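# Move the empty bottle carrier to the window bench tray

## Task

Lift the empty bottle carrier off the shelved bench beside the door and set it upright on the floor of the spill tray on the shelved bench beside the window. The carrier must never touch the room's floor, or the task fails. The parked cart, the pedal bin and the stool are free to be moved. At the end, open the gripper and move the robot away from the carrier. The robot must not tip over or be left leaning, or the task fails.

## Robot and tools

Robot: a Rainbow Robotics RB-Y1. It has a two-wheel drive base with two rear casters, 0.66 m long and 0.58 m wide, whose front edge sits 0.10 m ahead of the wheel axle. It also has a head, a left and a right arm, each with a parallel gripper, and a folding torso. The lower torso (the leg) bends at ankle, knee and hip, and when bent it can poke out past the base's front edge.

Frames: the base frame has its origin on the floor midway between the drive wheels, with x forward, y to the left and z up. The chest, left_hand and right_hand poses in the state are reported in this frame. A hand point lies midway between its finger pads. The fingers point along that hand's -z axis and close along its x axis. Reported hand positions drift from the truth, more so at long reach. Odometry is the base frame as it was when the scene began. base_odometry counts wheel rotation only, so wheel slip shows up as motion. Heading runs from -3.142 to 3.142, positive to the left.

execute_actions: "actions" is a list holding a single action, or empty to just read the state and images. An action may contain "base", "joints", or both, and optionally "speeds" and "min_time_s". Its parts all begin at once and may finish at different moments.
- base: exactly one relative move measured from where the base currently is. translate_m is metres straight ahead (negative is reverse), from -3 to 3. rotate_rad is an in-place turn in radians, positive counter-clockwise seen from above, from -3.2 to 3.2. The base cannot move sideways. A move needing more than 8.667 s at its top speed is rejected.
- joints: absolute targets keyed by joint name, in radians, except the grippers, which are in metres. Ranges: torso_squat_rad 0 to 1.2 (larger lowers a level chest); torso_shift_rad -0.3 to 0.6 (positive moves the hips forward); torso_pitch_rad -0.2 to 1.4 (positive bows forward); torso_yaw_rad -1.5 to 1.5 (positive turns left). For each arm (prefix left_ or right_): shoulder_pitch -2.356 to 2.356 (0 hangs down, negative swings forward and up). left_shoulder_roll_rad runs 0 to 3.141 (positive raises the arm outward), and right_shoulder_roll_rad runs -3.141 to 0 (negative raises it outward). shoulder_yaw -2.094 to 2.094; elbow -2.617 to 0.01 (negative bends); forearm_roll -3.141 to 3.141; wrist_pitch -1.57 to 1.919 (negative tips the hand forward); hand_roll -2.705 to 2.705. The yaw and roll signs are the same on both arms. Grippers (left_gripper_m, right_gripper_m) take the gap between the pads, 0 to 0.1 m. head_pan_rad -0.523 to 0.523 (positive left, relative to the chest); head_tilt_rad -0.35 to 1.57 (positive looks down). The done tolerance is ±0.02 rad, or ±0.004 m for grippers.
- Torso joints must also satisfy: squat + shift <= 1.52; squat - shift + pitch <= 1.57; shift + 0.5 pitch - 0.4 squat <= 0.7; shift + 0.3 pitch - 0.5 squat <= 0.39. If a target breaks one, the torso stops partway and reports off_target.
- speeds: caps for this action only, translate_m 0.05 to 0.4 m/s and rotate_rad 0.1 to 1.509 rad/s. min_time_s (0.1 to 8) sets a minimum duration for arm and head motions.
- cameras: a list drawn from head_camera, left_wrist_camera, right_wrist_camera and all. Leaving it out returns every camera; [] returns none. Images are captured when the call ends, in the order given on the pictures line.
Any unknown key or out-of-range number makes the whole call rejected, and nothing moves. A joint left out of an action may keep pushing toward its previous target.

wait: seconds from 0 to 10. It sends no command and returns the state and images.
zoom_image: camera plus region [x0, y0, x1, y1] in that camera's pixels, with the origin at the top left and a maximum size of 504x504. It enlarges part of the most recent full image.
finished_scene: takes the current scene number, ends the scene for good and reports success. Only call it once the carrier is resting in the tray and the robot is clear.

Result lines: base_status and joint_status describe how each commanded motion ended. done means it reached the target; for the base it only means the wheels turned as commanded. off_target means it stopped short and may still be pushing. contact_stop means an arm or the torso hit something firm. time_out means it ran too long. limit_stop_at_own_body means the self-collision guard stopped it before any contact. stopped_with_arm means the torso halted because an arm contact-stopped. After these stops, the joint group (the torso, or one whole arm) drops its targets and holds. "joint command not followed" with a cause line means an arm's targets were blocked by the arm collision check; its gripper still moves. on_its_own lists uncommanded joints, where "held at" gives the target being held. After a stop, first move the stuck arm away, then the torso, each in its own action. If both hands hold one object and the torso contact-stops at once with nothing in the way, resend every arm joint at its current reading, then resend the torso.

Grasping: to hold something, command a gap at least 0.005 m narrower than the object. An off_target gripper is then expected.

Avoid: letting the carrier reach the floor; driving into furniture, since the base does not stop and its wheels may spin or keep pushing; the bent leg scraping furniture and sliding the robot back without odometry showing it; arms striking or pressing each other, grippers included; heavy loads held far forward, which can tip the robot. Each arm is rated for 3 kg. Joint torque at its load limit (shoulders 63.7 N m, elbow 32.7, forearm and wrist 22.7) freezes the robot for 10 s. MOTOR HOT warnings begin at 65 °C, and at 80 °C the arm brakes lock; afterwards resend your targets. Loose objects may get nudged occasionally. The robot keeps its last command while you are thinking.

Cameras: head_camera 896x504, and left_wrist_camera and right_wrist_camera each 644x364, with the given pinhole+radial calibrations whose poses are in the base frame. Wrist-camera poses are less reliable at long reach.

Each tool is called by a JSON object that holds its "name" and its "arguments", one argument or row to a line.

## Session

{"name": "execute_actions", "arguments": {
  "actions": []
}}

Scene clock: 0.00 s.
base_odometry: x=+0.000 y=+0.000 heading=+0.000 (m, m, rad; odometry frame)
base_status: not commanded
joint_positions: torso_squat_rad=+0.350 torso_shift_rad=-0.001 torso_pitch_rad=+0.000 torso_yaw_rad=+0.000 left_shoulder_pitch_rad=+0.037 left_shoulder_roll_rad=+0.039 left_shoulder_yaw_rad=+0.040 left_elbow_rad=-0.256 left_forearm_roll_rad=+0.023 left_wrist_pitch_rad=-0.010 left_hand_roll_rad=+0.017 left_gripper_m=+0.101 right_shoulder_pitch_rad=+0.005 right_shoulder_roll_rad=+0.000 right_shoulder_yaw_rad=+0.051 right_elbow_rad=-0.196 right_forearm_roll_rad=+0.025 right_wrist_pitch_rad=-0.009 right_hand_roll_rad=+0.036 right_gripper_m=+0.100 head_pan_rad=+0.000 head_tilt_rad=+0.399
joint_status: not commanded
chest: x=-0.2285 y=-0.0006 z=+1.2474 quat_wxyz=(+1.000, +0.001, +0.000, +0.000) (m; base frame)
left_hand: x=-0.1290 y=+0.2562 z=+0.5706 quat_wxyz=(+0.992, +0.022, -0.116, +0.043) (m; base frame)
right_hand: x=-0.1346 y=-0.2151 z=+0.5679 quat_wxyz=(+0.993, +0.000, -0.100, +0.055) (m; base frame)
pictures: head_camera, left_wrist_camera, right_wrist_camera
Images, in order (width x height): head_camera 896x504, left_wrist_camera 644x364, right_wrist_camera 644x364.

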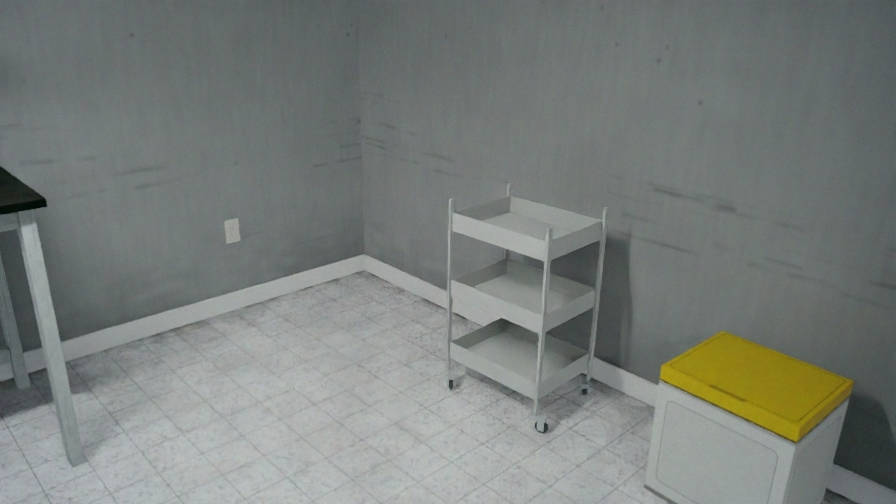

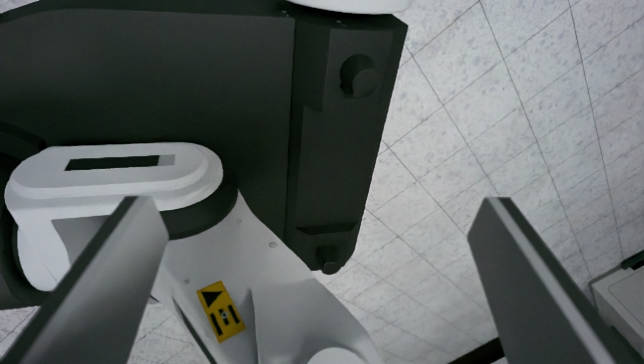

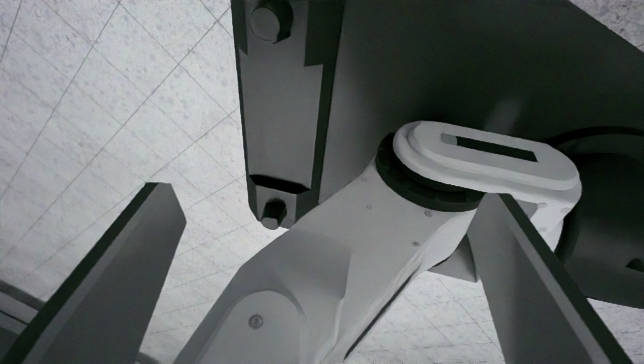

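{"name": "execute_actions", "arguments": {
  "actions": [
    {"base":{"rotate_rad":1.1},"joints":{"head_tilt_rad":0.25}}
  ],
  "cameras": ["head_camera"]
}}

{"name": "execute_actions", "arguments": {
  "actions": [
    {"base":{"rotate_rad":1.1}}
  ],
  "cameras": ["head_camera"]
}}

{"name": "execute_actions", "arguments": {
  "actions": [
    {"base":{"rotate_rad":1.1}}
  ],
  "cameras": ["head_camera"]
}}

{"name": "execute_actions", "arguments": {
  "actions": [
    {"base":{"rotate_rad":1.1}}
  ],
  "cameras": ["head_camera"]
}}

{"name": "execute_actions", "arguments": {
  "actions": [
    {"base":{"rotate_rad":1.1}}
  ],
  "cameras": ["head_camera"]
}}

Scene clock: 3.73 s.
base_odometry: x=+0.000 y=+0.000 heading=+1.100 (m, m, rad; odometry frame)
base_status: done
joint_positions: torso_squat_rad=+0.350 torso_shift_rad=-0.001 torso_pitch_rad=+0.000 torso_yaw_rad=+0.000 left_shoulder_pitch_rad=+0.037 left_shoulder_roll_rad=+0.039 left_shoulder_yaw_rad=+0.040 left_elbow_rad=-0.256 left_forearm_roll_rad=+0.023 left_wrist_pitch_rad=-0.010 left_hand_roll_rad=+0.017 left_gripper_m=+0.101 right_shoulder_pitch_rad=+0.005 right_shoulder_roll_rad=+0.000 right_shoulder_yaw_rad=+0.051 right_elbow_rad=-0.196 right_forearm_roll_rad=+0.025 right_wrist_pitch_rad=-0.009 right_hand_roll_rad=+0.036 right_gripper_m=+0.100 head_pan_rad=+0.000 head_tilt_rad=+0.250
joint_status: all done
chest: x=-0.2285 y=-0.0006 z=+1.2474 quat_wxyz=(+1.000, +0.001, +0.000, +0.000) (m; base frame)
left_hand: x=-0.1290 y=+0.2562 z=+0.5706 quat_wxyz=(+0.992, +0.022, -0.116, +0.043) (m; base frame)
right_hand: x=-0.1346 y=-0.2152 z=+0.5679 quat_wxyz=(+0.993, +0.000, -0.100, +0.055) (m; base frame)
pictures: head_camera
camera_calibration (this result's frames):
head_camera: T_world_to_cam=[[0.0208345, -0.999218, 0.033618, -0.0462765], [-0.193023, -0.0370129, -0.980496, 1.43358], [0.980973, 0.0139391, -0.193643, 0.424878], [0, 0, 0, 1]] pos_world=[-0.139115, 0.000898122, 1.48945]
Images, in order (width x height): head_camera 896x504.

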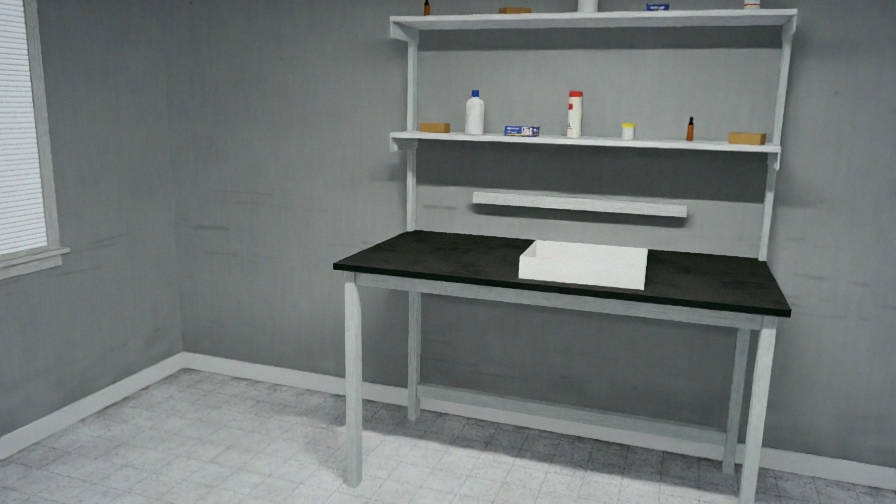

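Scene clock: 7.27 s.
base_odometry: x=+0.000 y=+0.000 heading=+2.199 (m, m, rad; odometry frame)
base_status: done
joint_positions: torso_squat_rad=+0.350 torso_shift_rad=-0.001 torso_pitch_rad=+0.000 torso_yaw_rad=+0.000 left_shoulder_pitch_rad=+0.037 left_shoulder_roll_rad=+0.039 left_shoulder_yaw_rad=+0.040 left_elbow_rad=-0.256 left_forearm_roll_rad=+0.023 left_wrist_pitch_rad=-0.010 left_hand_roll_rad=+0.017 left_gripper_m=+0.101 right_shoulder_pitch_rad=+0.005 right_shoulder_roll_rad=+0.000 right_shoulder_yaw_rad=+0.051 right_elbow_rad=-0.196 right_forearm_roll_rad=+0.025 right_wrist_pitch_rad=-0.009 right_hand_roll_rad=+0.036 right_gripper_m=+0.100 head_pan_rad=+0.000 head_tilt_rad=+0.250
joint_status: not commanded
chest: x=-0.2285 y=-0.0006 z=+1.2474 quat_wxyz=(+1.000, +0.001, +0.000, +0.000) (m; base frame)
left_hand: x=-0.1290 y=+0.2561 z=+0.5706 quat_wxyz=(+0.992, +0.022, -0.116, +0.043) (m; base frame)
right_hand: x=-0.1347 y=-0.2152 z=+0.5679 quat_wxyz=(+0.993, +0.000, -0.100, +0.055) (m; base frame)
pictures: head_camera
camera_calibration (this result's frames):
head_camera: T_world_to_cam=[[0.0208347, -0.999217, 0.033635, -0.0462887], [-0.193023, -0.0370295, -0.980495, 1.43358], [0.980973, 0.013936, -0.193644, 0.424877], [0, 0, 0, 1]] pos_world=[-0.139115, 0.000911157, 1.48945]
Images, in order (width x height): head_camera 896x504.

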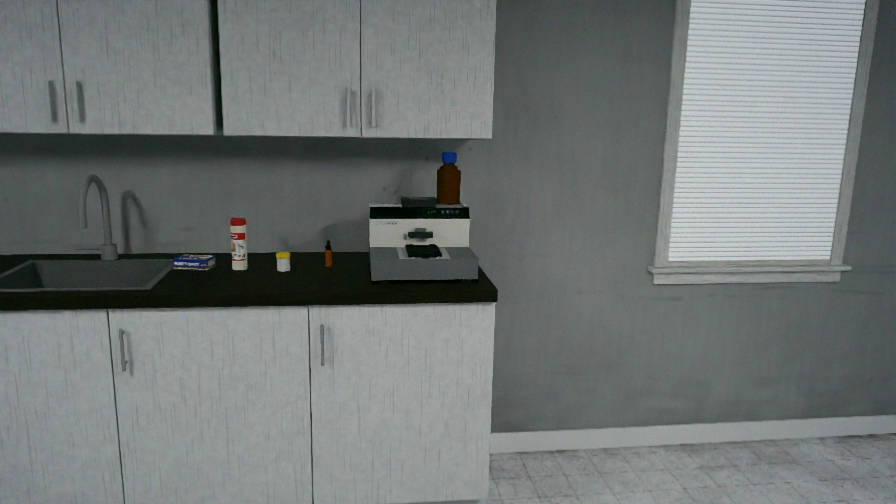

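Scene clock: 10.80 s.
base_odometry: x=+0.000 y=+0.000 heading=-2.985 (m, m, rad; odometry frame)
base_status: done
joint_positions: torso_squat_rad=+0.350 torso_shift_rad=-0.001 torso_pitch_rad=+0.000 torso_yaw_rad=+0.000 left_shoulder_pitch_rad=+0.037 left_shoulder_roll_rad=+0.039 left_shoulder_yaw_rad=+0.040 left_elbow_rad=-0.256 left_forearm_roll_rad=+0.023 left_wrist_pitch_rad=-0.010 left_hand_roll_rad=+0.017 left_gripper_m=+0.101 right_shoulder_pitch_rad=+0.005 right_shoulder_roll_rad=+0.000 right_shoulder_yaw_rad=+0.051 right_elbow_rad=-0.196 right_forearm_roll_rad=+0.025 right_wrist_pitch_rad=-0.009 right_hand_roll_rad=+0.036 right_gripper_m=+0.100 head_pan_rad=+0.000 head_tilt_rad=+0.250
joint_status: not commanded
chest: x=-0.2285 y=-0.0006 z=+1.2474 quat_wxyz=(+1.000, +0.001, +0.000, +0.000) (m; base frame)
left_hand: x=-0.1290 y=+0.2561 z=+0.5706 quat_wxyz=(+0.992, +0.022, -0.116, +0.043) (m; base frame)
right_hand: x=-0.1347 y=-0.2152 z=+0.5679 quat_wxyz=(+0.993, +0.000, -0.100, +0.055) (m; base frame)
pictures: head_camera
camera_calibration (this result's frames):
head_camera: T_world_to_cam=[[0.0208347, -0.999217, 0.0336442, -0.0462965], [-0.193023, -0.0370386, -0.980495, 1.43358], [0.980973, 0.0139342, -0.193644, 0.424877], [0, 0, 0, 1]] pos_world=[-0.139115, 0.000917149, 1.48945]
Images, in order (width x height): head_camera 896x504.

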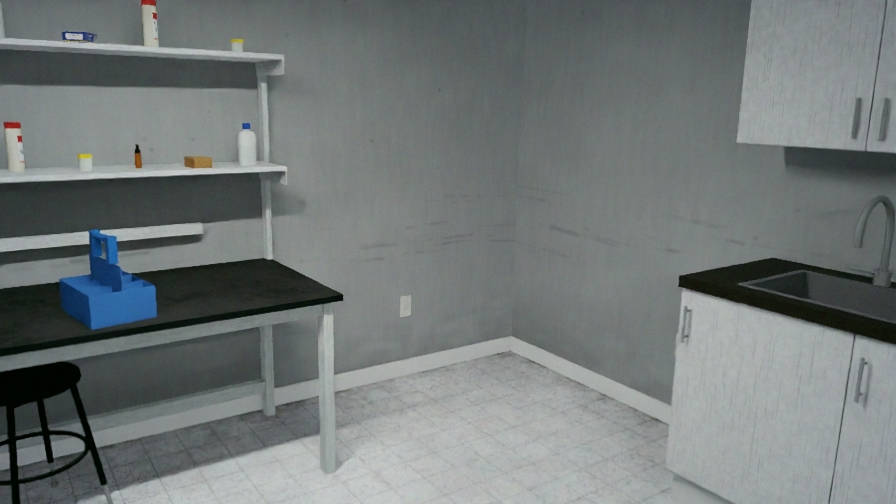

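Scene clock: 14.33 s.
base_odometry: x=+0.000 y=+0.000 heading=-1.885 (m, m, rad; odometry frame)
base_status: done
joint_positions: torso_squat_rad=+0.350 torso_shift_rad=-0.001 torso_pitch_rad=+0.000 torso_yaw_rad=+0.000 left_shoulder_pitch_rad=+0.037 left_shoulder_roll_rad=+0.039 left_shoulder_yaw_rad=+0.040 left_elbow_rad=-0.256 left_forearm_roll_rad=+0.023 left_wrist_pitch_rad=-0.010 left_hand_roll_rad=+0.017 left_gripper_m=+0.101 right_shoulder_pitch_rad=+0.005 right_shoulder_roll_rad=+0.000 right_shoulder_yaw_rad=+0.051 right_elbow_rad=-0.196 right_forearm_roll_rad=+0.025 right_wrist_pitch_rad=-0.009 right_hand_roll_rad=+0.036 right_gripper_m=+0.100 head_pan_rad=+0.000 head_tilt_rad=+0.250
joint_status: not commanded
chest: x=-0.2285 y=-0.0005 z=+1.2474 quat_wxyz=(+1.000, +0.001, +0.000, +0.000) (m; base frame)
left_hand: x=-0.1290 y=+0.2561 z=+0.5706 quat_wxyz=(+0.992, +0.021, -0.116, +0.043) (m; base frame)
right_hand: x=-0.1347 y=-0.2152 z=+0.5679 quat_wxyz=(+0.993, +0.000, -0.100, +0.055) (m; base frame)
pictures: head_camera
camera_calibration (this result's frames):
head_camera: T_world_to_cam=[[0.0208347, -0.999216, 0.0336501, -0.0463017], [-0.193023, -0.0370443, -0.980495, 1.43358], [0.980973, 0.0139331, -0.193643, 0.424877], [0, 0, 0, 1]] pos_world=[-0.139115, 0.000920583, 1.48945]
Images, in order (width x height): head_camera 896x504.

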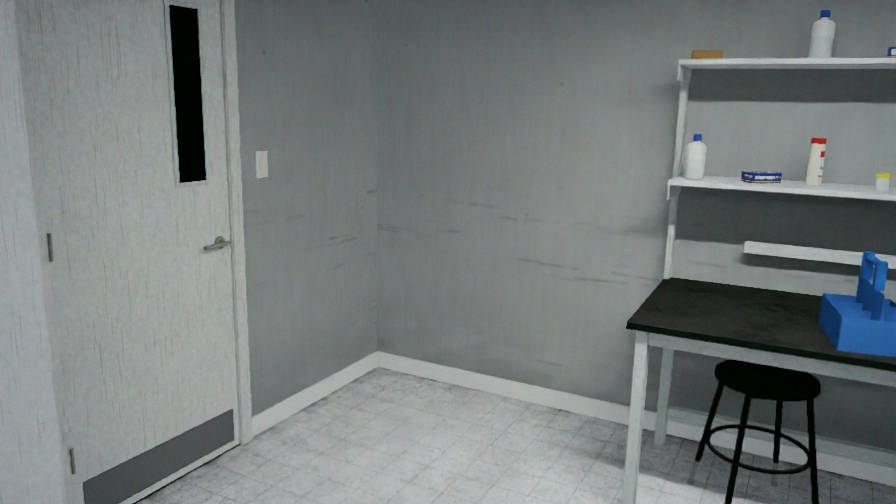

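Scene clock: 17.87 s.
base_odometry: x=+0.000 y=+0.000 heading=-0.786 (m, m, rad; odometry frame)
base_status: done
joint_positions: torso_squat_rad=+0.350 torso_shift_rad=-0.001 torso_pitch_rad=+0.000 torso_yaw_rad=+0.000 left_shoulder_pitch_rad=+0.037 left_shoulder_roll_rad=+0.039 left_shoulder_yaw_rad=+0.040 left_elbow_rad=-0.256 left_forearm_roll_rad=+0.023 left_wrist_pitch_rad=-0.010 left_hand_roll_rad=+0.017 left_gripper_m=+0.101 right_shoulder_pitch_rad=+0.005 right_shoulder_roll_rad=+0.000 right_shoulder_yaw_rad=+0.051 right_elbow_rad=-0.196 right_forearm_roll_rad=+0.025 right_wrist_pitch_rad=-0.009 right_hand_roll_rad=+0.036 right_gripper_m=+0.100 head_pan_rad=+0.000 head_tilt_rad=+0.250
joint_status: not commanded
chest: x=-0.2285 y=-0.0005 z=+1.2474 quat_wxyz=(+1.000, +0.001, +0.000, +0.000) (m; base frame)
left_hand: x=-0.1290 y=+0.2561 z=+0.5706 quat_wxyz=(+0.992, +0.021, -0.116, +0.043) (m; base frame)
right_hand: x=-0.1347 y=-0.2152 z=+0.5679 quat_wxyz=(+0.993, +0.000, -0.100, +0.055) (m; base frame)
pictures: head_camera
camera_calibration (this result's frames):
head_camera: T_world_to_cam=[[0.0208346, -0.999216, 0.0336545, -0.0463058], [-0.193023, -0.0370486, -0.980495, 1.43358], [0.980973, 0.0139322, -0.193643, 0.424877], [0, 0, 0, 1]] pos_world=[-0.139115, 0.000923065, 1.48945]
Images, in order (width x height): head_camera 896x504.

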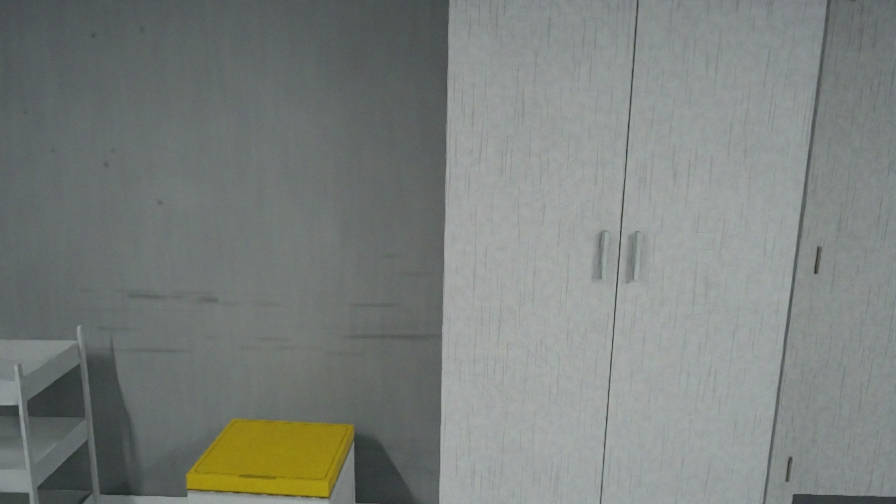

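{"name": "execute_actions", "arguments": {
  "actions": [
    {"base":{"rotate_rad":-1.85},"joints":{"head_tilt_rad":0.5}}
  ],
  "cameras": []
}}

{"name": "execute_actions", "arguments": {
  "actions": [
    {"base":{"translate_m":1.2}}
  ],
  "cameras": []
}}

{"name": "execute_actions", "arguments": {
  "actions": [
    {"base":{"rotate_rad":0.27}}
  ],
  "cameras": ["head_camera"]
}}

Scene clock: 22.30 s.
base_odometry: x=+0.000 y=+0.000 heading=-2.635 (m, m, rad; odometry frame)
base_status: done
joint_positions: torso_squat_rad=+0.350 torso_shift_rad=-0.001 torso_pitch_rad=+0.000 torso_yaw_rad=+0.000 left_shoulder_pitch_rad=+0.037 left_shoulder_roll_rad=+0.039 left_shoulder_yaw_rad=+0.040 left_elbow_rad=-0.256 left_forearm_roll_rad=+0.023 left_wrist_pitch_rad=-0.010 left_hand_roll_rad=+0.017 left_gripper_m=+0.101 right_shoulder_pitch_rad=+0.005 right_shoulder_roll_rad=+0.000 right_shoulder_yaw_rad=+0.051 right_elbow_rad=-0.196 right_forearm_roll_rad=+0.025 right_wrist_pitch_rad=-0.009 right_hand_roll_rad=+0.036 right_gripper_m=+0.100 head_pan_rad=+0.000 head_tilt_rad=+0.500
joint_status: all done
chest: x=-0.2285 y=-0.0005 z=+1.2474 quat_wxyz=(+1.000, +0.001, +0.000, +0.000) (m; base frame)
left_hand: x=-0.1290 y=+0.2562 z=+0.5706 quat_wxyz=(+0.992, +0.021, -0.116, +0.043) (m; base frame)
right_hand: x=-0.1347 y=-0.2152 z=+0.5679 quat_wxyz=(+0.993, +0.000, -0.100, +0.055) (m; base frame)
pictures: none
No camera images: the call's "cameras" was empty. Leave "cameras" out to get every camera's image.

Scene clock: 26.93 s.
base_odometry: x=-1.049 y=-0.581 heading=-2.636 (m, m, rad; odometry frame)
base_status: done
joint_positions: torso_squat_rad=+0.350 torso_shift_rad=-0.001 torso_pitch_rad=+0.000 torso_yaw_rad=+0.000 left_shoulder_pitch_rad=+0.037 left_shoulder_roll_rad=+0.039 left_shoulder_yaw_rad=+0.040 left_elbow_rad=-0.256 left_forearm_roll_rad=+0.023 left_wrist_pitch_rad=-0.010 left_hand_roll_rad=+0.017 left_gripper_m=+0.101 right_shoulder_pitch_rad=+0.005 right_shoulder_roll_rad=+0.000 right_shoulder_yaw_rad=+0.051 right_elbow_rad=-0.196 right_forearm_roll_rad=+0.025 right_wrist_pitch_rad=-0.009 right_hand_roll_rad=+0.036 right_gripper_m=+0.100 head_pan_rad=+0.000 head_tilt_rad=+0.500
joint_status: not commanded
chest: x=-0.2285 y=-0.0005 z=+1.2474 quat_wxyz=(+1.000, +0.001, +0.000, +0.000) (m; base frame)
left_hand: x=-0.1289 y=+0.2561 z=+0.5706 quat_wxyz=(+0.992, +0.021, -0.116, +0.043) (m; base frame)
right_hand: x=-0.1346 y=-0.2152 z=+0.5679 quat_wxyz=(+0.993, +0.000, -0.100, +0.055) (m; base frame)
pictures: none
No camera images: the call's "cameras" was empty. Leave "cameras" out to get every camera's image.

Scene clock: 28.70 s.
base_odometry: x=-1.050 y=-0.581 heading=-2.366 (m, m, rad; odometry frame)
base_status: done
joint_positions: torso_squat_rad=+0.350 torso_shift_rad=-0.001 torso_pitch_rad=+0.000 torso_yaw_rad=+0.000 left_shoulder_pitch_rad=+0.037 left_shoulder_roll_rad=+0.039 left_shoulder_yaw_rad=+0.040 left_elbow_rad=-0.256 left_forearm_roll_rad=+0.023 left_wrist_pitch_rad=-0.010 left_hand_roll_rad=+0.017 left_gripper_m=+0.101 right_shoulder_pitch_rad=+0.005 right_shoulder_roll_rad=+0.000 right_shoulder_yaw_rad=+0.051 right_elbow_rad=-0.196 right_forearm_roll_rad=+0.025 right_wrist_pitch_rad=-0.009 right_hand_roll_rad=+0.036 right_gripper_m=+0.100 head_pan_rad=+0.000 head_tilt_rad=+0.500
joint_status: not commanded
chest: x=-0.2285 y=-0.0006 z=+1.2474 quat_wxyz=(+1.000, +0.001, +0.000, +0.000) (m; base frame)
left_hand: x=-0.1289 y=+0.2561 z=+0.5706 quat_wxyz=(+0.992, +0.022, -0.116, +0.043) (m; base frame)
right_hand: x=-0.1346 y=-0.2152 z=+0.5679 quat_wxyz=(+0.993, +0.000, -0.100, +0.055) (m; base frame)
pictures: head_camera
camera_calibration (this result's frames):
head_camera: T_world_to_cam=[[0.0287972, -0.999214, 0.0272521, -0.0354221], [-0.429604, -0.0369889, -0.90226, 1.2715], [0.902558, 0.014275, -0.430331, 0.751237], [0, 0, 0, 1]] pos_world=[-0.130774, 0.000913295, 1.47147]
Images, in order (width x height): head_camera 896x504.

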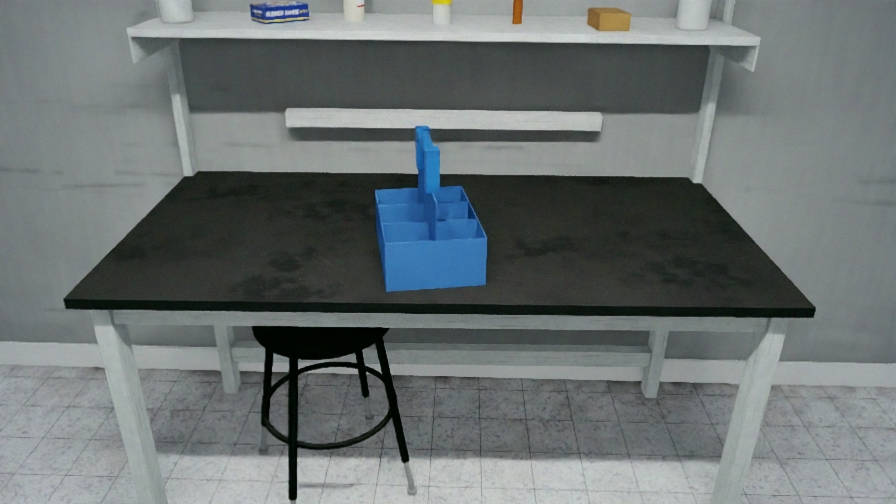

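{"name": "execute_actions", "arguments": {
  "actions": [
    {"base":{"translate_m":0.6},"joints":{"left_shoulder_pitch_rad":-0.6,"left_elbow_rad":-1.2,"left_wrist_pitch_rad":0.23,"left_hand_roll_rad":1.57,"torso_squat_rad":0.5,"left_shoulder_yaw_rad":-0.3,"head_tilt_rad":0.7}}
  ],
  "cameras": ["head_camera","left_wrist_camera"]
}}

Scene clock: 31.93 s.
base_odometry: x=-1.478 y=-1.002 heading=-2.365 (m, m, rad; odometry frame)
base_status: done
joint_positions: torso_squat_rad=+0.500 torso_shift_rad=-0.001 torso_pitch_rad=+0.000 torso_yaw_rad=+0.000 left_shoulder_pitch_rad=-0.600 left_shoulder_roll_rad=+0.039 left_shoulder_yaw_rad=-0.300 left_elbow_rad=-1.200 left_forearm_roll_rad=+0.023 left_wrist_pitch_rad=+0.230 left_hand_roll_rad=+1.570 left_gripper_m=+0.101 right_shoulder_pitch_rad=+0.005 right_shoulder_roll_rad=+0.000 right_shoulder_yaw_rad=+0.051 right_elbow_rad=-0.196 right_forearm_roll_rad=+0.025 right_wrist_pitch_rad=-0.009 right_hand_roll_rad=+0.036 right_gripper_m=+0.100 head_pan_rad=+0.000 head_tilt_rad=+0.700
joint_status: all done
chest: x=-0.2284 y=-0.0005 z=+1.2042 quat_wxyz=(+1.000, +0.001, +0.000, +0.000) (m; base frame)
left_hand: x=+0.3859 y=-0.0038 z=+1.0547 quat_wxyz=(+0.658, -0.524, -0.430, +0.329) (m; base frame)
right_hand: x=-0.1346 y=-0.2152 z=+0.5247 quat_wxyz=(+0.993, +0.000, -0.100, +0.055) (m; base frame)
pictures: head_camera, left_wrist_camera
camera_calibration (this result's frames):
head_camera: T_world_to_cam=[[0.033855, -0.999209, 0.0208555, -0.0241967], [-0.600295, -0.0370141, -0.798922, 1.0522], [0.799062, 0.0145281, -0.601073, 0.951035], [0, 0, 0, 1]] pos_world=[-0.127487, 0.000951982, 1.41277]
left_wrist_camera: T_world_to_cam=[[0.416117, 0.884822, 0.209612, -0.381555], [-0.610848, 0.101249, 0.785247, -0.566854], [0.673581, -0.454796, 0.582623, -0.788144], [0, 0, 0, 1]] pos_world=[0.343388, 0.0365568, 0.98429]
Images, in order (width x height): head_camera 896x504, left_wrist_camera 644x364.

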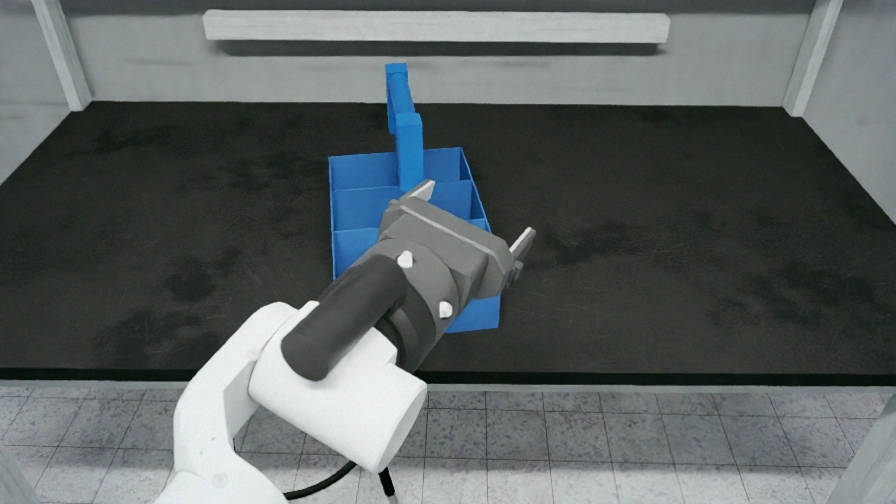

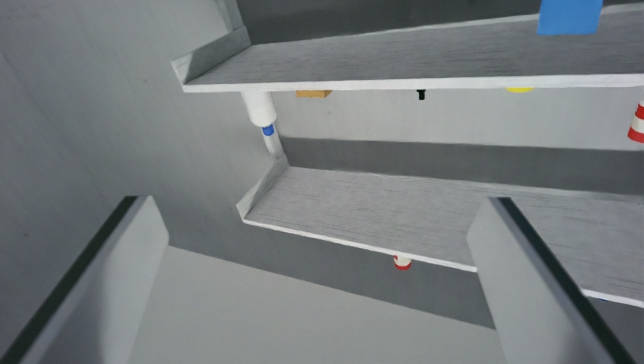

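{"name": "execute_actions", "arguments": {
  "actions": [
    {"joints":{"left_elbow_rad":-1.0,"left_wrist_pitch_rad":0.4,"left_hand_roll_rad":0,"left_forearm_roll_rad":-1.57}}
  ],
  "cameras": ["head_camera","left_wrist_camera"]
}}

Scene clock: 34.57 s.
base_odometry: x=-1.478 y=-1.002 heading=-2.365 (m, m, rad; odometry frame)
base_status: not commanded
joint_positions: torso_squat_rad=+0.500 torso_shift_rad=-0.001 torso_pitch_rad=+0.000 torso_yaw_rad=+0.000 left_shoulder_pitch_rad=-0.600 left_shoulder_roll_rad=+0.039 left_shoulder_yaw_rad=-0.300 left_elbow_rad=-1.000 left_forearm_roll_rad=-1.570 left_wrist_pitch_rad=+0.400 left_hand_roll_rad=+0.000 left_gripper_m=+0.101 right_shoulder_pitch_rad=+0.005 right_shoulder_roll_rad=+0.000 right_shoulder_yaw_rad=+0.051 right_elbow_rad=-0.196 right_forearm_roll_rad=+0.025 right_wrist_pitch_rad=-0.009 right_hand_roll_rad=+0.036 right_gripper_m=+0.100 head_pan_rad=+0.000 head_tilt_rad=+0.700
joint_status: all done
chest: x=-0.2284 y=-0.0005 z=+1.2042 quat_wxyz=(+1.000, +0.001, +0.000, +0.000) (m; base frame)
left_hand: x=+0.4080 y=+0.0949 z=+1.0344 quat_wxyz=(+0.415, +0.563, -0.455, -0.551) (m; base frame)
right_hand: x=-0.1346 y=-0.2152 z=+0.5247 quat_wxyz=(+0.993, +0.000, -0.100, +0.055) (m; base frame)
pictures: head_camera, left_wrist_camera
camera_calibration (this result's frames):
head_camera: T_world_to_cam=[[0.033855, -0.999209, 0.0208553, -0.0241967], [-0.600293, -0.0370139, -0.798923, 1.0522], [0.799063, 0.0145282, -0.601072, 0.951035], [0, 0, 0, 1]] pos_world=[-0.127489, 0.000951664, 1.41277]
left_wrist_camera: T_world_to_cam=[[-0.0197547, -0.972807, -0.230774, 0.335879], [-0.620101, 0.192982, -0.760416, 1.04646], [0.784273, 0.128081, -0.607051, 0.383757], [0, 0, 0, 1]] pos_world=[0.354573, 0.0756458, 1.10621]
Images, in order (width x height): head_camera 896x504, left_wrist_camera 644x364.

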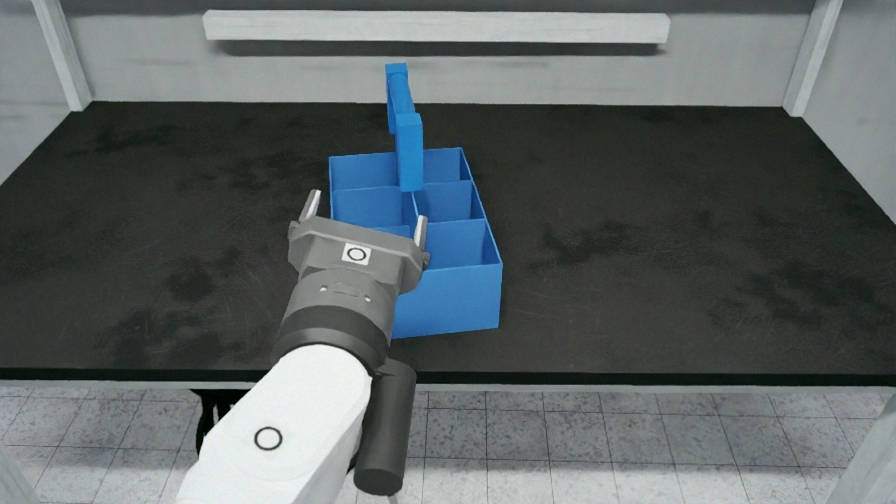

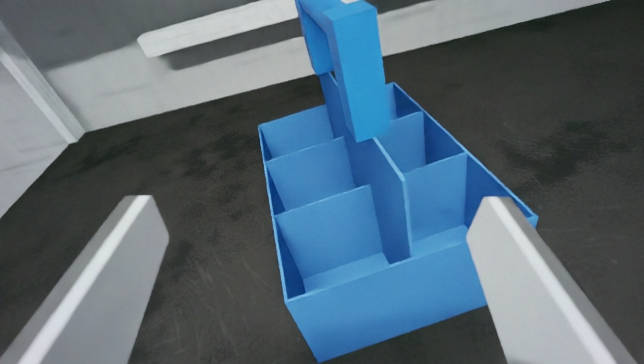

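{"name": "execute_actions", "arguments": {
  "actions": [
    {"base":{"translate_m":0.12},"joints":{"left_shoulder_yaw_rad":-0.42,"left_wrist_pitch_rad":0.5,"left_hand_roll_rad":0.3}}
  ],
  "cameras": ["head_camera","left_wrist_camera"]
}}

Scene clock: 36.57 s.
base_odometry: x=-1.563 y=-1.086 heading=-2.365 (m, m, rad; odometry frame)
base_status: done
joint_positions: torso_squat_rad=+0.500 torso_shift_rad=-0.001 torso_pitch_rad=+0.000 torso_yaw_rad=+0.000 left_shoulder_pitch_rad=-0.600 left_shoulder_roll_rad=+0.039 left_shoulder_yaw_rad=-0.420 left_elbow_rad=-1.000 left_forearm_roll_rad=-1.570 left_wrist_pitch_rad=+0.500 left_hand_roll_rad=+0.300 left_gripper_m=+0.101 right_shoulder_pitch_rad=+0.005 right_shoulder_roll_rad=+0.000 right_shoulder_yaw_rad=+0.051 right_elbow_rad=-0.196 right_forearm_roll_rad=+0.025 right_wrist_pitch_rad=-0.009 right_hand_roll_rad=+0.036 right_gripper_m=+0.100 head_pan_rad=+0.000 head_tilt_rad=+0.700
joint_status: all done
chest: x=-0.2284 y=-0.0005 z=+1.2042 quat_wxyz=(+1.000, +0.001, +0.000, +0.000) (m; base frame)
left_hand: x=+0.3951 y=+0.0696 z=+1.0330 quat_wxyz=(+0.470, +0.508, -0.528, -0.492) (m; base frame)
right_hand: x=-0.1346 y=-0.2152 z=+0.5247 quat_wxyz=(+0.993, +0.000, -0.100, +0.055) (m; base frame)
pictures: head_camera, left_wrist_camera
camera_calibration (this result's frames):
head_camera: T_world_to_cam=[[0.0338563, -0.999209, 0.0208531, -0.0241941], [-0.600355, -0.0370142, -0.798877, 1.05214], [0.799017, 0.0145278, -0.601133, 0.951084], [0, 0, 0, 1]] pos_world=[-0.127454, 0.000952129, 1.41277]
left_wrist_camera: T_world_to_cam=[[-0.0405857, -0.999146, 0.00778603, 0.0742891], [-0.604122, 0.0183314, -0.796681, 1.0856], [0.795858, -0.0370376, -0.604349, 0.400396], [0, 0, 0, 1]] pos_world=[0.34019, 0.0691548, 1.10628]
Images, in order (width x height): head_camera 896x504, left_wrist_camera 644x364.

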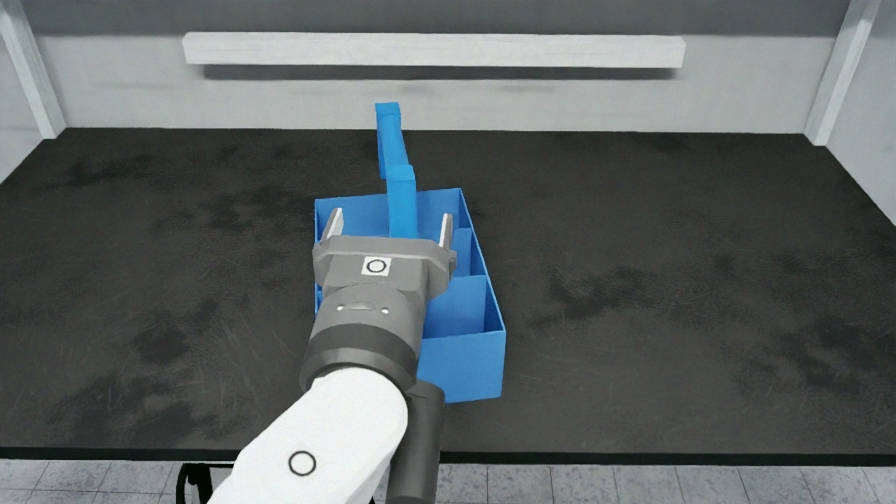

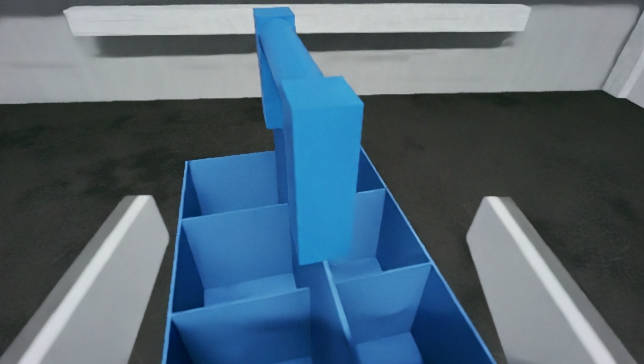

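{"name": "execute_actions", "arguments": {
  "actions": [
    {"base":{"translate_m":0.1},"joints":{"torso_squat_rad":0.62}}
  ],
  "cameras": ["head_camera","left_wrist_camera"]
}}

{"name": "execute_actions", "arguments": {
  "actions": [
    {"joints":{"left_gripper_m":0.0}}
  ],
  "cameras": []
}}

{"name": "execute_actions", "arguments": {
  "actions": [
    {"joints":{"torso_squat_rad":0.0}}
  ],
  "cameras": ["head_camera","left_wrist_camera"]
}}

Scene clock: 38.13 s.
base_odometry: x=-1.635 y=-1.156 heading=-2.364 (m, m, rad; odometry frame)
base_status: done
joint_positions: torso_squat_rad=+0.620 torso_shift_rad=-0.001 torso_pitch_rad=-0.001 torso_yaw_rad=+0.000 left_shoulder_pitch_rad=-0.603 left_shoulder_roll_rad=+0.039 left_shoulder_yaw_rad=-0.420 left_elbow_rad=-1.002 left_forearm_roll_rad=-1.570 left_wrist_pitch_rad=+0.500 left_hand_roll_rad=+0.300 left_gripper_m=+0.101 right_shoulder_pitch_rad=+0.005 right_shoulder_roll_rad=+0.000 right_shoulder_yaw_rad=+0.051 right_elbow_rad=-0.196 right_forearm_roll_rad=+0.025 right_wrist_pitch_rad=-0.009 right_hand_roll_rad=+0.036 right_gripper_m=+0.100 head_pan_rad=+0.000 head_tilt_rad=+0.700
joint_status: all done
chest: x=-0.2289 y=-0.0005 z=+1.1596 quat_wxyz=(+1.000, +0.001, -0.001, +0.000) (m; base frame)
left_hand: x=+0.3954 y=+0.0685 z=+0.9921 quat_wxyz=(+0.468, +0.509, -0.530, -0.491) (m; base frame)
right_hand: x=-0.1343 y=-0.2151 z=+0.4802 quat_wxyz=(+0.993, +0.000, -0.101, +0.055) (m; base frame)
pictures: head_camera, left_wrist_camera
camera_calibration (this result's frames):
head_camera: T_world_to_cam=[[0.0338349, -0.999209, 0.0208871, -0.0232811], [-0.599541, -0.0370137, -0.799488, 1.01713], [0.799629, 0.0145279, -0.600319, 0.923818], [0, 0, 0, 1]] pos_world=[-0.128116, 0.000963692, 1.36825]
left_wrist_camera: T_world_to_cam=[[-0.0423647, -0.999066, 0.00848677, 0.0735084], [-0.598881, 0.0185941, -0.800622, 1.05508], [0.799716, -0.0390007, -0.59911, 0.368836], [0, 0, 0, 1]] pos_world=[0.340016, 0.0682064, 1.06507]
Images, in order (width x height): head_camera 896x504, left_wrist_camera 644x364.

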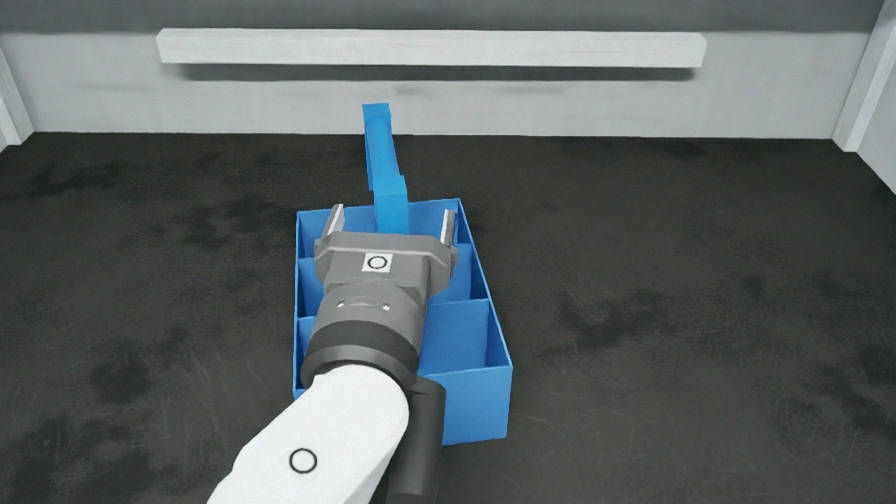

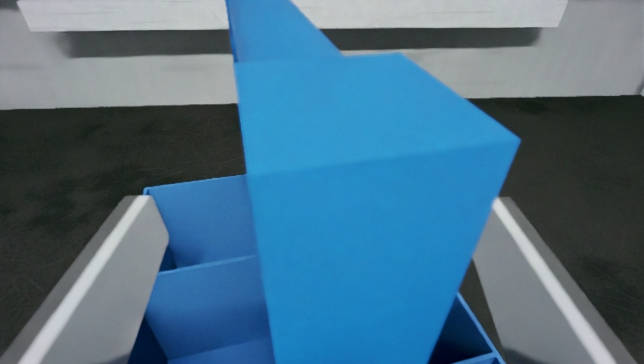

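Scene clock: 39.63 s.
base_odometry: x=-1.635 y=-1.156 heading=-2.364 (m, m, rad; odometry frame)
base_status: not commanded
joint_positions: torso_squat_rad=+0.620 torso_shift_rad=-0.001 torso_pitch_rad=-0.001 torso_yaw_rad=+0.000 left_shoulder_pitch_rad=-0.603 left_shoulder_roll_rad=+0.039 left_shoulder_yaw_rad=-0.420 left_elbow_rad=-1.002 left_forearm_roll_rad=-1.570 left_wrist_pitch_rad=+0.500 left_hand_roll_rad=+0.300 left_gripper_m=+0.034 right_shoulder_pitch_rad=+0.005 right_shoulder_roll_rad=+0.000 right_shoulder_yaw_rad=+0.051 right_elbow_rad=-0.196 right_forearm_roll_rad=+0.025 right_wrist_pitch_rad=-0.009 right_hand_roll_rad=+0.036 right_gripper_m=+0.100 head_pan_rad=+0.000 head_tilt_rad=+0.700
joint_status: left_gripper_m off_target (ended at +0.034, target +0.000)
chest: x=-0.2289 y=-0.0005 z=+1.1596 quat_wxyz=(+1.000, +0.001, -0.001, +0.000) (m; base frame)
left_hand: x=+0.3954 y=+0.0684 z=+0.9921 quat_wxyz=(+0.468, +0.509, -0.530, -0.491) (m; base frame)
right_hand: x=-0.1343 y=-0.2151 z=+0.4802 quat_wxyz=(+0.993, +0.000, -0.101, +0.055) (m; base frame)
pictures: none
No camera images: the call's "cameras" was empty. Leave "cameras" out to get every camera's image.

Scene clock: 42.50 s.
base_odometry: x=-1.635 y=-1.156 heading=-2.364 (m, m, rad; odometry frame)
base_status: not commanded
joint_positions: torso_squat_rad=+0.000 torso_shift_rad=-0.001 torso_pitch_rad=+0.000 torso_yaw_rad=+0.000 left_shoulder_pitch_rad=-0.600 left_shoulder_roll_rad=+0.039 left_shoulder_yaw_rad=-0.420 left_elbow_rad=-1.000 left_forearm_roll_rad=-1.570 left_wrist_pitch_rad=+0.500 left_hand_roll_rad=+0.300 left_gripper_m=+0.034 right_shoulder_pitch_rad=+0.005 right_shoulder_roll_rad=+0.000 right_shoulder_yaw_rad=+0.051 right_elbow_rad=-0.196 right_forearm_roll_rad=+0.025 right_wrist_pitch_rad=-0.009 right_hand_roll_rad=+0.036 right_gripper_m=+0.100 head_pan_rad=+0.000 head_tilt_rad=+0.700
joint_status: all done
chest: x=-0.2283 y=-0.0006 z=+1.2899 quat_wxyz=(+1.000, +0.001, +0.000, +0.000) (m; base frame)
left_hand: x=+0.3951 y=+0.0696 z=+1.1182 quat_wxyz=(+0.470, +0.508, -0.528, -0.493) (m; base frame)
right_hand: x=-0.1347 y=-0.2152 z=+0.6104 quat_wxyz=(+0.993, +0.000, -0.100, +0.055) (m; base frame)
pictures: head_camera, left_wrist_camera
camera_calibration (this result's frames):
head_camera: T_world_to_cam=[[0.0338566, -0.999209, 0.0208432, -0.0259942], [-0.600575, -0.0370104, -0.798712, 1.12038], [0.798852, 0.0145238, -0.601353, 1.00277], [0, 0, 0, 1]] pos_world=[-0.127315, 0.000928007, 1.49842]
left_wrist_camera: T_world_to_cam=[[-0.0404697, -0.99915, 0.0078512, 0.0734926], [-0.604788, 0.0182402, -0.796177, 1.15314], [0.795357, -0.0369694, -0.605012, 0.452857], [0, 0, 0, 1]] pos_world=[0.340198, 0.0691384, 1.19151]
Images, in order (width x height): head_camera 896x504, left_wrist_camera 644x364.

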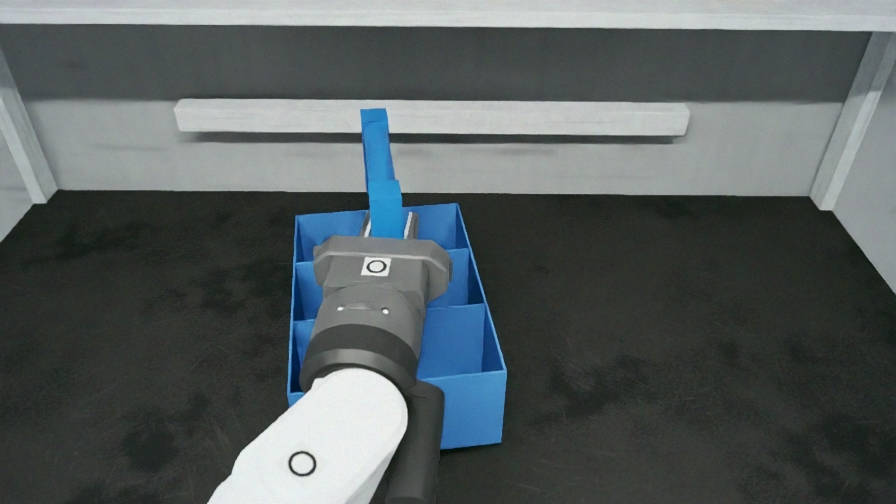

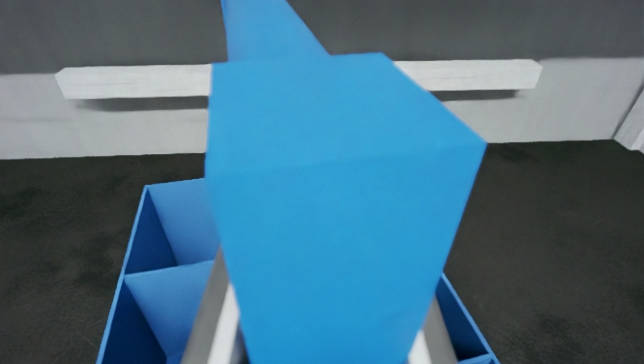

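{"name": "execute_actions", "arguments": {
  "actions": [
    {"base":{"translate_m":-0.8}}
  ],
  "cameras": []
}}

{"name": "execute_actions", "arguments": {
  "actions": [
    {"base":{"rotate_rad":3.14},"speeds":{"rotate_rad":0.8}}
  ],
  "cameras": []
}}

{"name": "execute_actions", "arguments": {
  "actions": [
    {"base":{"translate_m":2.5},"joints":{"head_tilt_rad":0.5}}
  ],
  "cameras": ["head_camera"]
}}

Scene clock: 46.60 s.
base_odometry: x=-1.065 y=-0.594 heading=-2.363 (m, m, rad; odometry frame)
base_status: done
joint_positions: torso_squat_rad=+0.000 torso_shift_rad=-0.001 torso_pitch_rad=+0.000 torso_yaw_rad=+0.000 left_shoulder_pitch_rad=-0.599 left_shoulder_roll_rad=+0.039 left_shoulder_yaw_rad=-0.420 left_elbow_rad=-1.000 left_forearm_roll_rad=-1.570 left_wrist_pitch_rad=+0.500 left_hand_roll_rad=+0.300 left_gripper_m=+0.034 right_shoulder_pitch_rad=+0.005 right_shoulder_roll_rad=+0.000 right_shoulder_yaw_rad=+0.051 right_elbow_rad=-0.196 right_forearm_roll_rad=+0.025 right_wrist_pitch_rad=-0.009 right_hand_roll_rad=+0.036 right_gripper_m=+0.100 head_pan_rad=+0.000 head_tilt_rad=+0.700
joint_status: not commanded
chest: x=-0.2284 y=-0.0006 z=+1.2899 quat_wxyz=(+1.000, +0.001, +0.000, +0.000) (m; base frame)
left_hand: x=+0.3950 y=+0.0697 z=+1.1181 quat_wxyz=(+0.470, +0.508, -0.527, -0.493) (m; base frame)
right_hand: x=-0.1348 y=-0.2152 z=+0.6104 quat_wxyz=(+0.993, +0.000, -0.100, +0.055) (m; base frame)
pictures: none
No camera images: the call's "cameras" was empty. Leave "cameras" out to get every camera's image.

Scene clock: 52.43 s.
base_odometry: x=-1.065 y=-0.594 heading=+0.777 (m, m, rad; odometry frame)
base_status: done
joint_positions: torso_squat_rad=+0.000 torso_shift_rad=-0.001 torso_pitch_rad=+0.000 torso_yaw_rad=+0.000 left_shoulder_pitch_rad=-0.599 left_shoulder_roll_rad=+0.039 left_shoulder_yaw_rad=-0.420 left_elbow_rad=-1.000 left_forearm_roll_rad=-1.570 left_wrist_pitch_rad=+0.500 left_hand_roll_rad=+0.300 left_gripper_m=+0.034 right_shoulder_pitch_rad=+0.005 right_shoulder_roll_rad=+0.000 right_shoulder_yaw_rad=+0.051 right_elbow_rad=-0.196 right_forearm_roll_rad=+0.025 right_wrist_pitch_rad=-0.009 right_hand_roll_rad=+0.036 right_gripper_m=+0.100 head_pan_rad=+0.000 head_tilt_rad=+0.700
joint_status: not commanded
chest: x=-0.2284 y=-0.0005 z=+1.2899 quat_wxyz=(+1.000, +0.001, +0.000, +0.000) (m; base frame)
left_hand: x=+0.3950 y=+0.0697 z=+1.1181 quat_wxyz=(+0.470, +0.508, -0.527, -0.493) (m; base frame)
right_hand: x=-0.1348 y=-0.2152 z=+0.6104 quat_wxyz=(+0.993, +0.000, -0.100, +0.055) (m; base frame)
pictures: none
No camera images: the call's "cameras" was empty. Leave "cameras" out to get every camera's image.

Scene clock: 60.43 s.
base_odometry: x=+0.717 y=+1.160 heading=+0.778 (m, m, rad; odometry frame)
base_status: done
joint_positions: torso_squat_rad=+0.000 torso_shift_rad=-0.001 torso_pitch_rad=+0.000 torso_yaw_rad=+0.000 left_shoulder_pitch_rad=-0.599 left_shoulder_roll_rad=+0.039 left_shoulder_yaw_rad=-0.420 left_elbow_rad=-1.000 left_forearm_roll_rad=-1.570 left_wrist_pitch_rad=+0.500 left_hand_roll_rad=+0.300 left_gripper_m=+0.034 right_shoulder_pitch_rad=+0.005 right_shoulder_roll_rad=+0.000 right_shoulder_yaw_rad=+0.051 right_elbow_rad=-0.196 right_forearm_roll_rad=+0.025 right_wrist_pitch_rad=-0.009 right_hand_roll_rad=+0.036 right_gripper_m=+0.100 head_pan_rad=+0.000 head_tilt_rad=+0.500
joint_status: all done
chest: x=-0.2284 y=-0.0005 z=+1.2899 quat_wxyz=(+1.000, +0.001, +0.000, +0.000) (m; base frame)
left_hand: x=+0.3950 y=+0.0697 z=+1.1181 quat_wxyz=(+0.470, +0.508, -0.527, -0.493) (m; base frame)
right_hand: x=-0.1347 y=-0.2152 z=+0.6104 quat_wxyz=(+0.993, +0.000, -0.100, +0.055) (m; base frame)
pictures: head_camera
camera_calibration (this result's frames):
head_camera: T_world_to_cam=[[0.0287802, -0.999214, 0.0272749, -0.0365924], [-0.42983, -0.0370057, -0.902151, 1.30969], [0.902451, 0.0142405, -0.430557, 0.769742], [0, 0, 0, 1]] pos_world=[-0.130658, 0.000940841, 1.51395]
Images, in order (width x height): head_camera 896x504.

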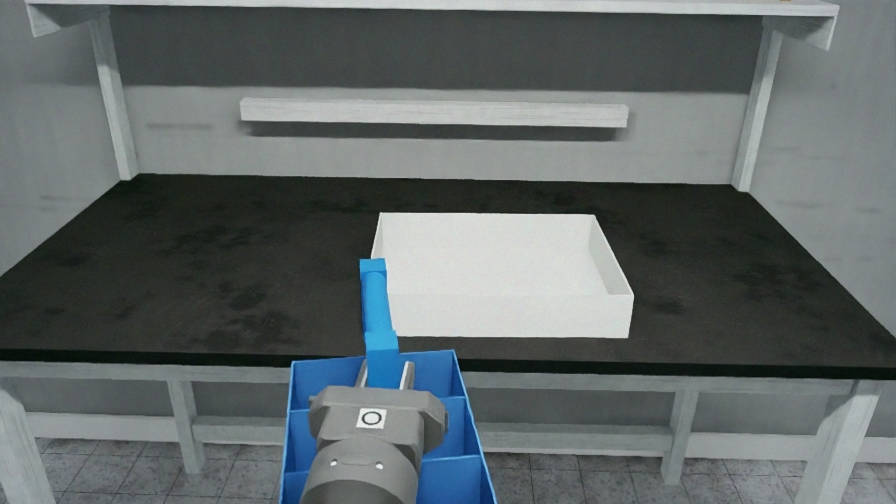

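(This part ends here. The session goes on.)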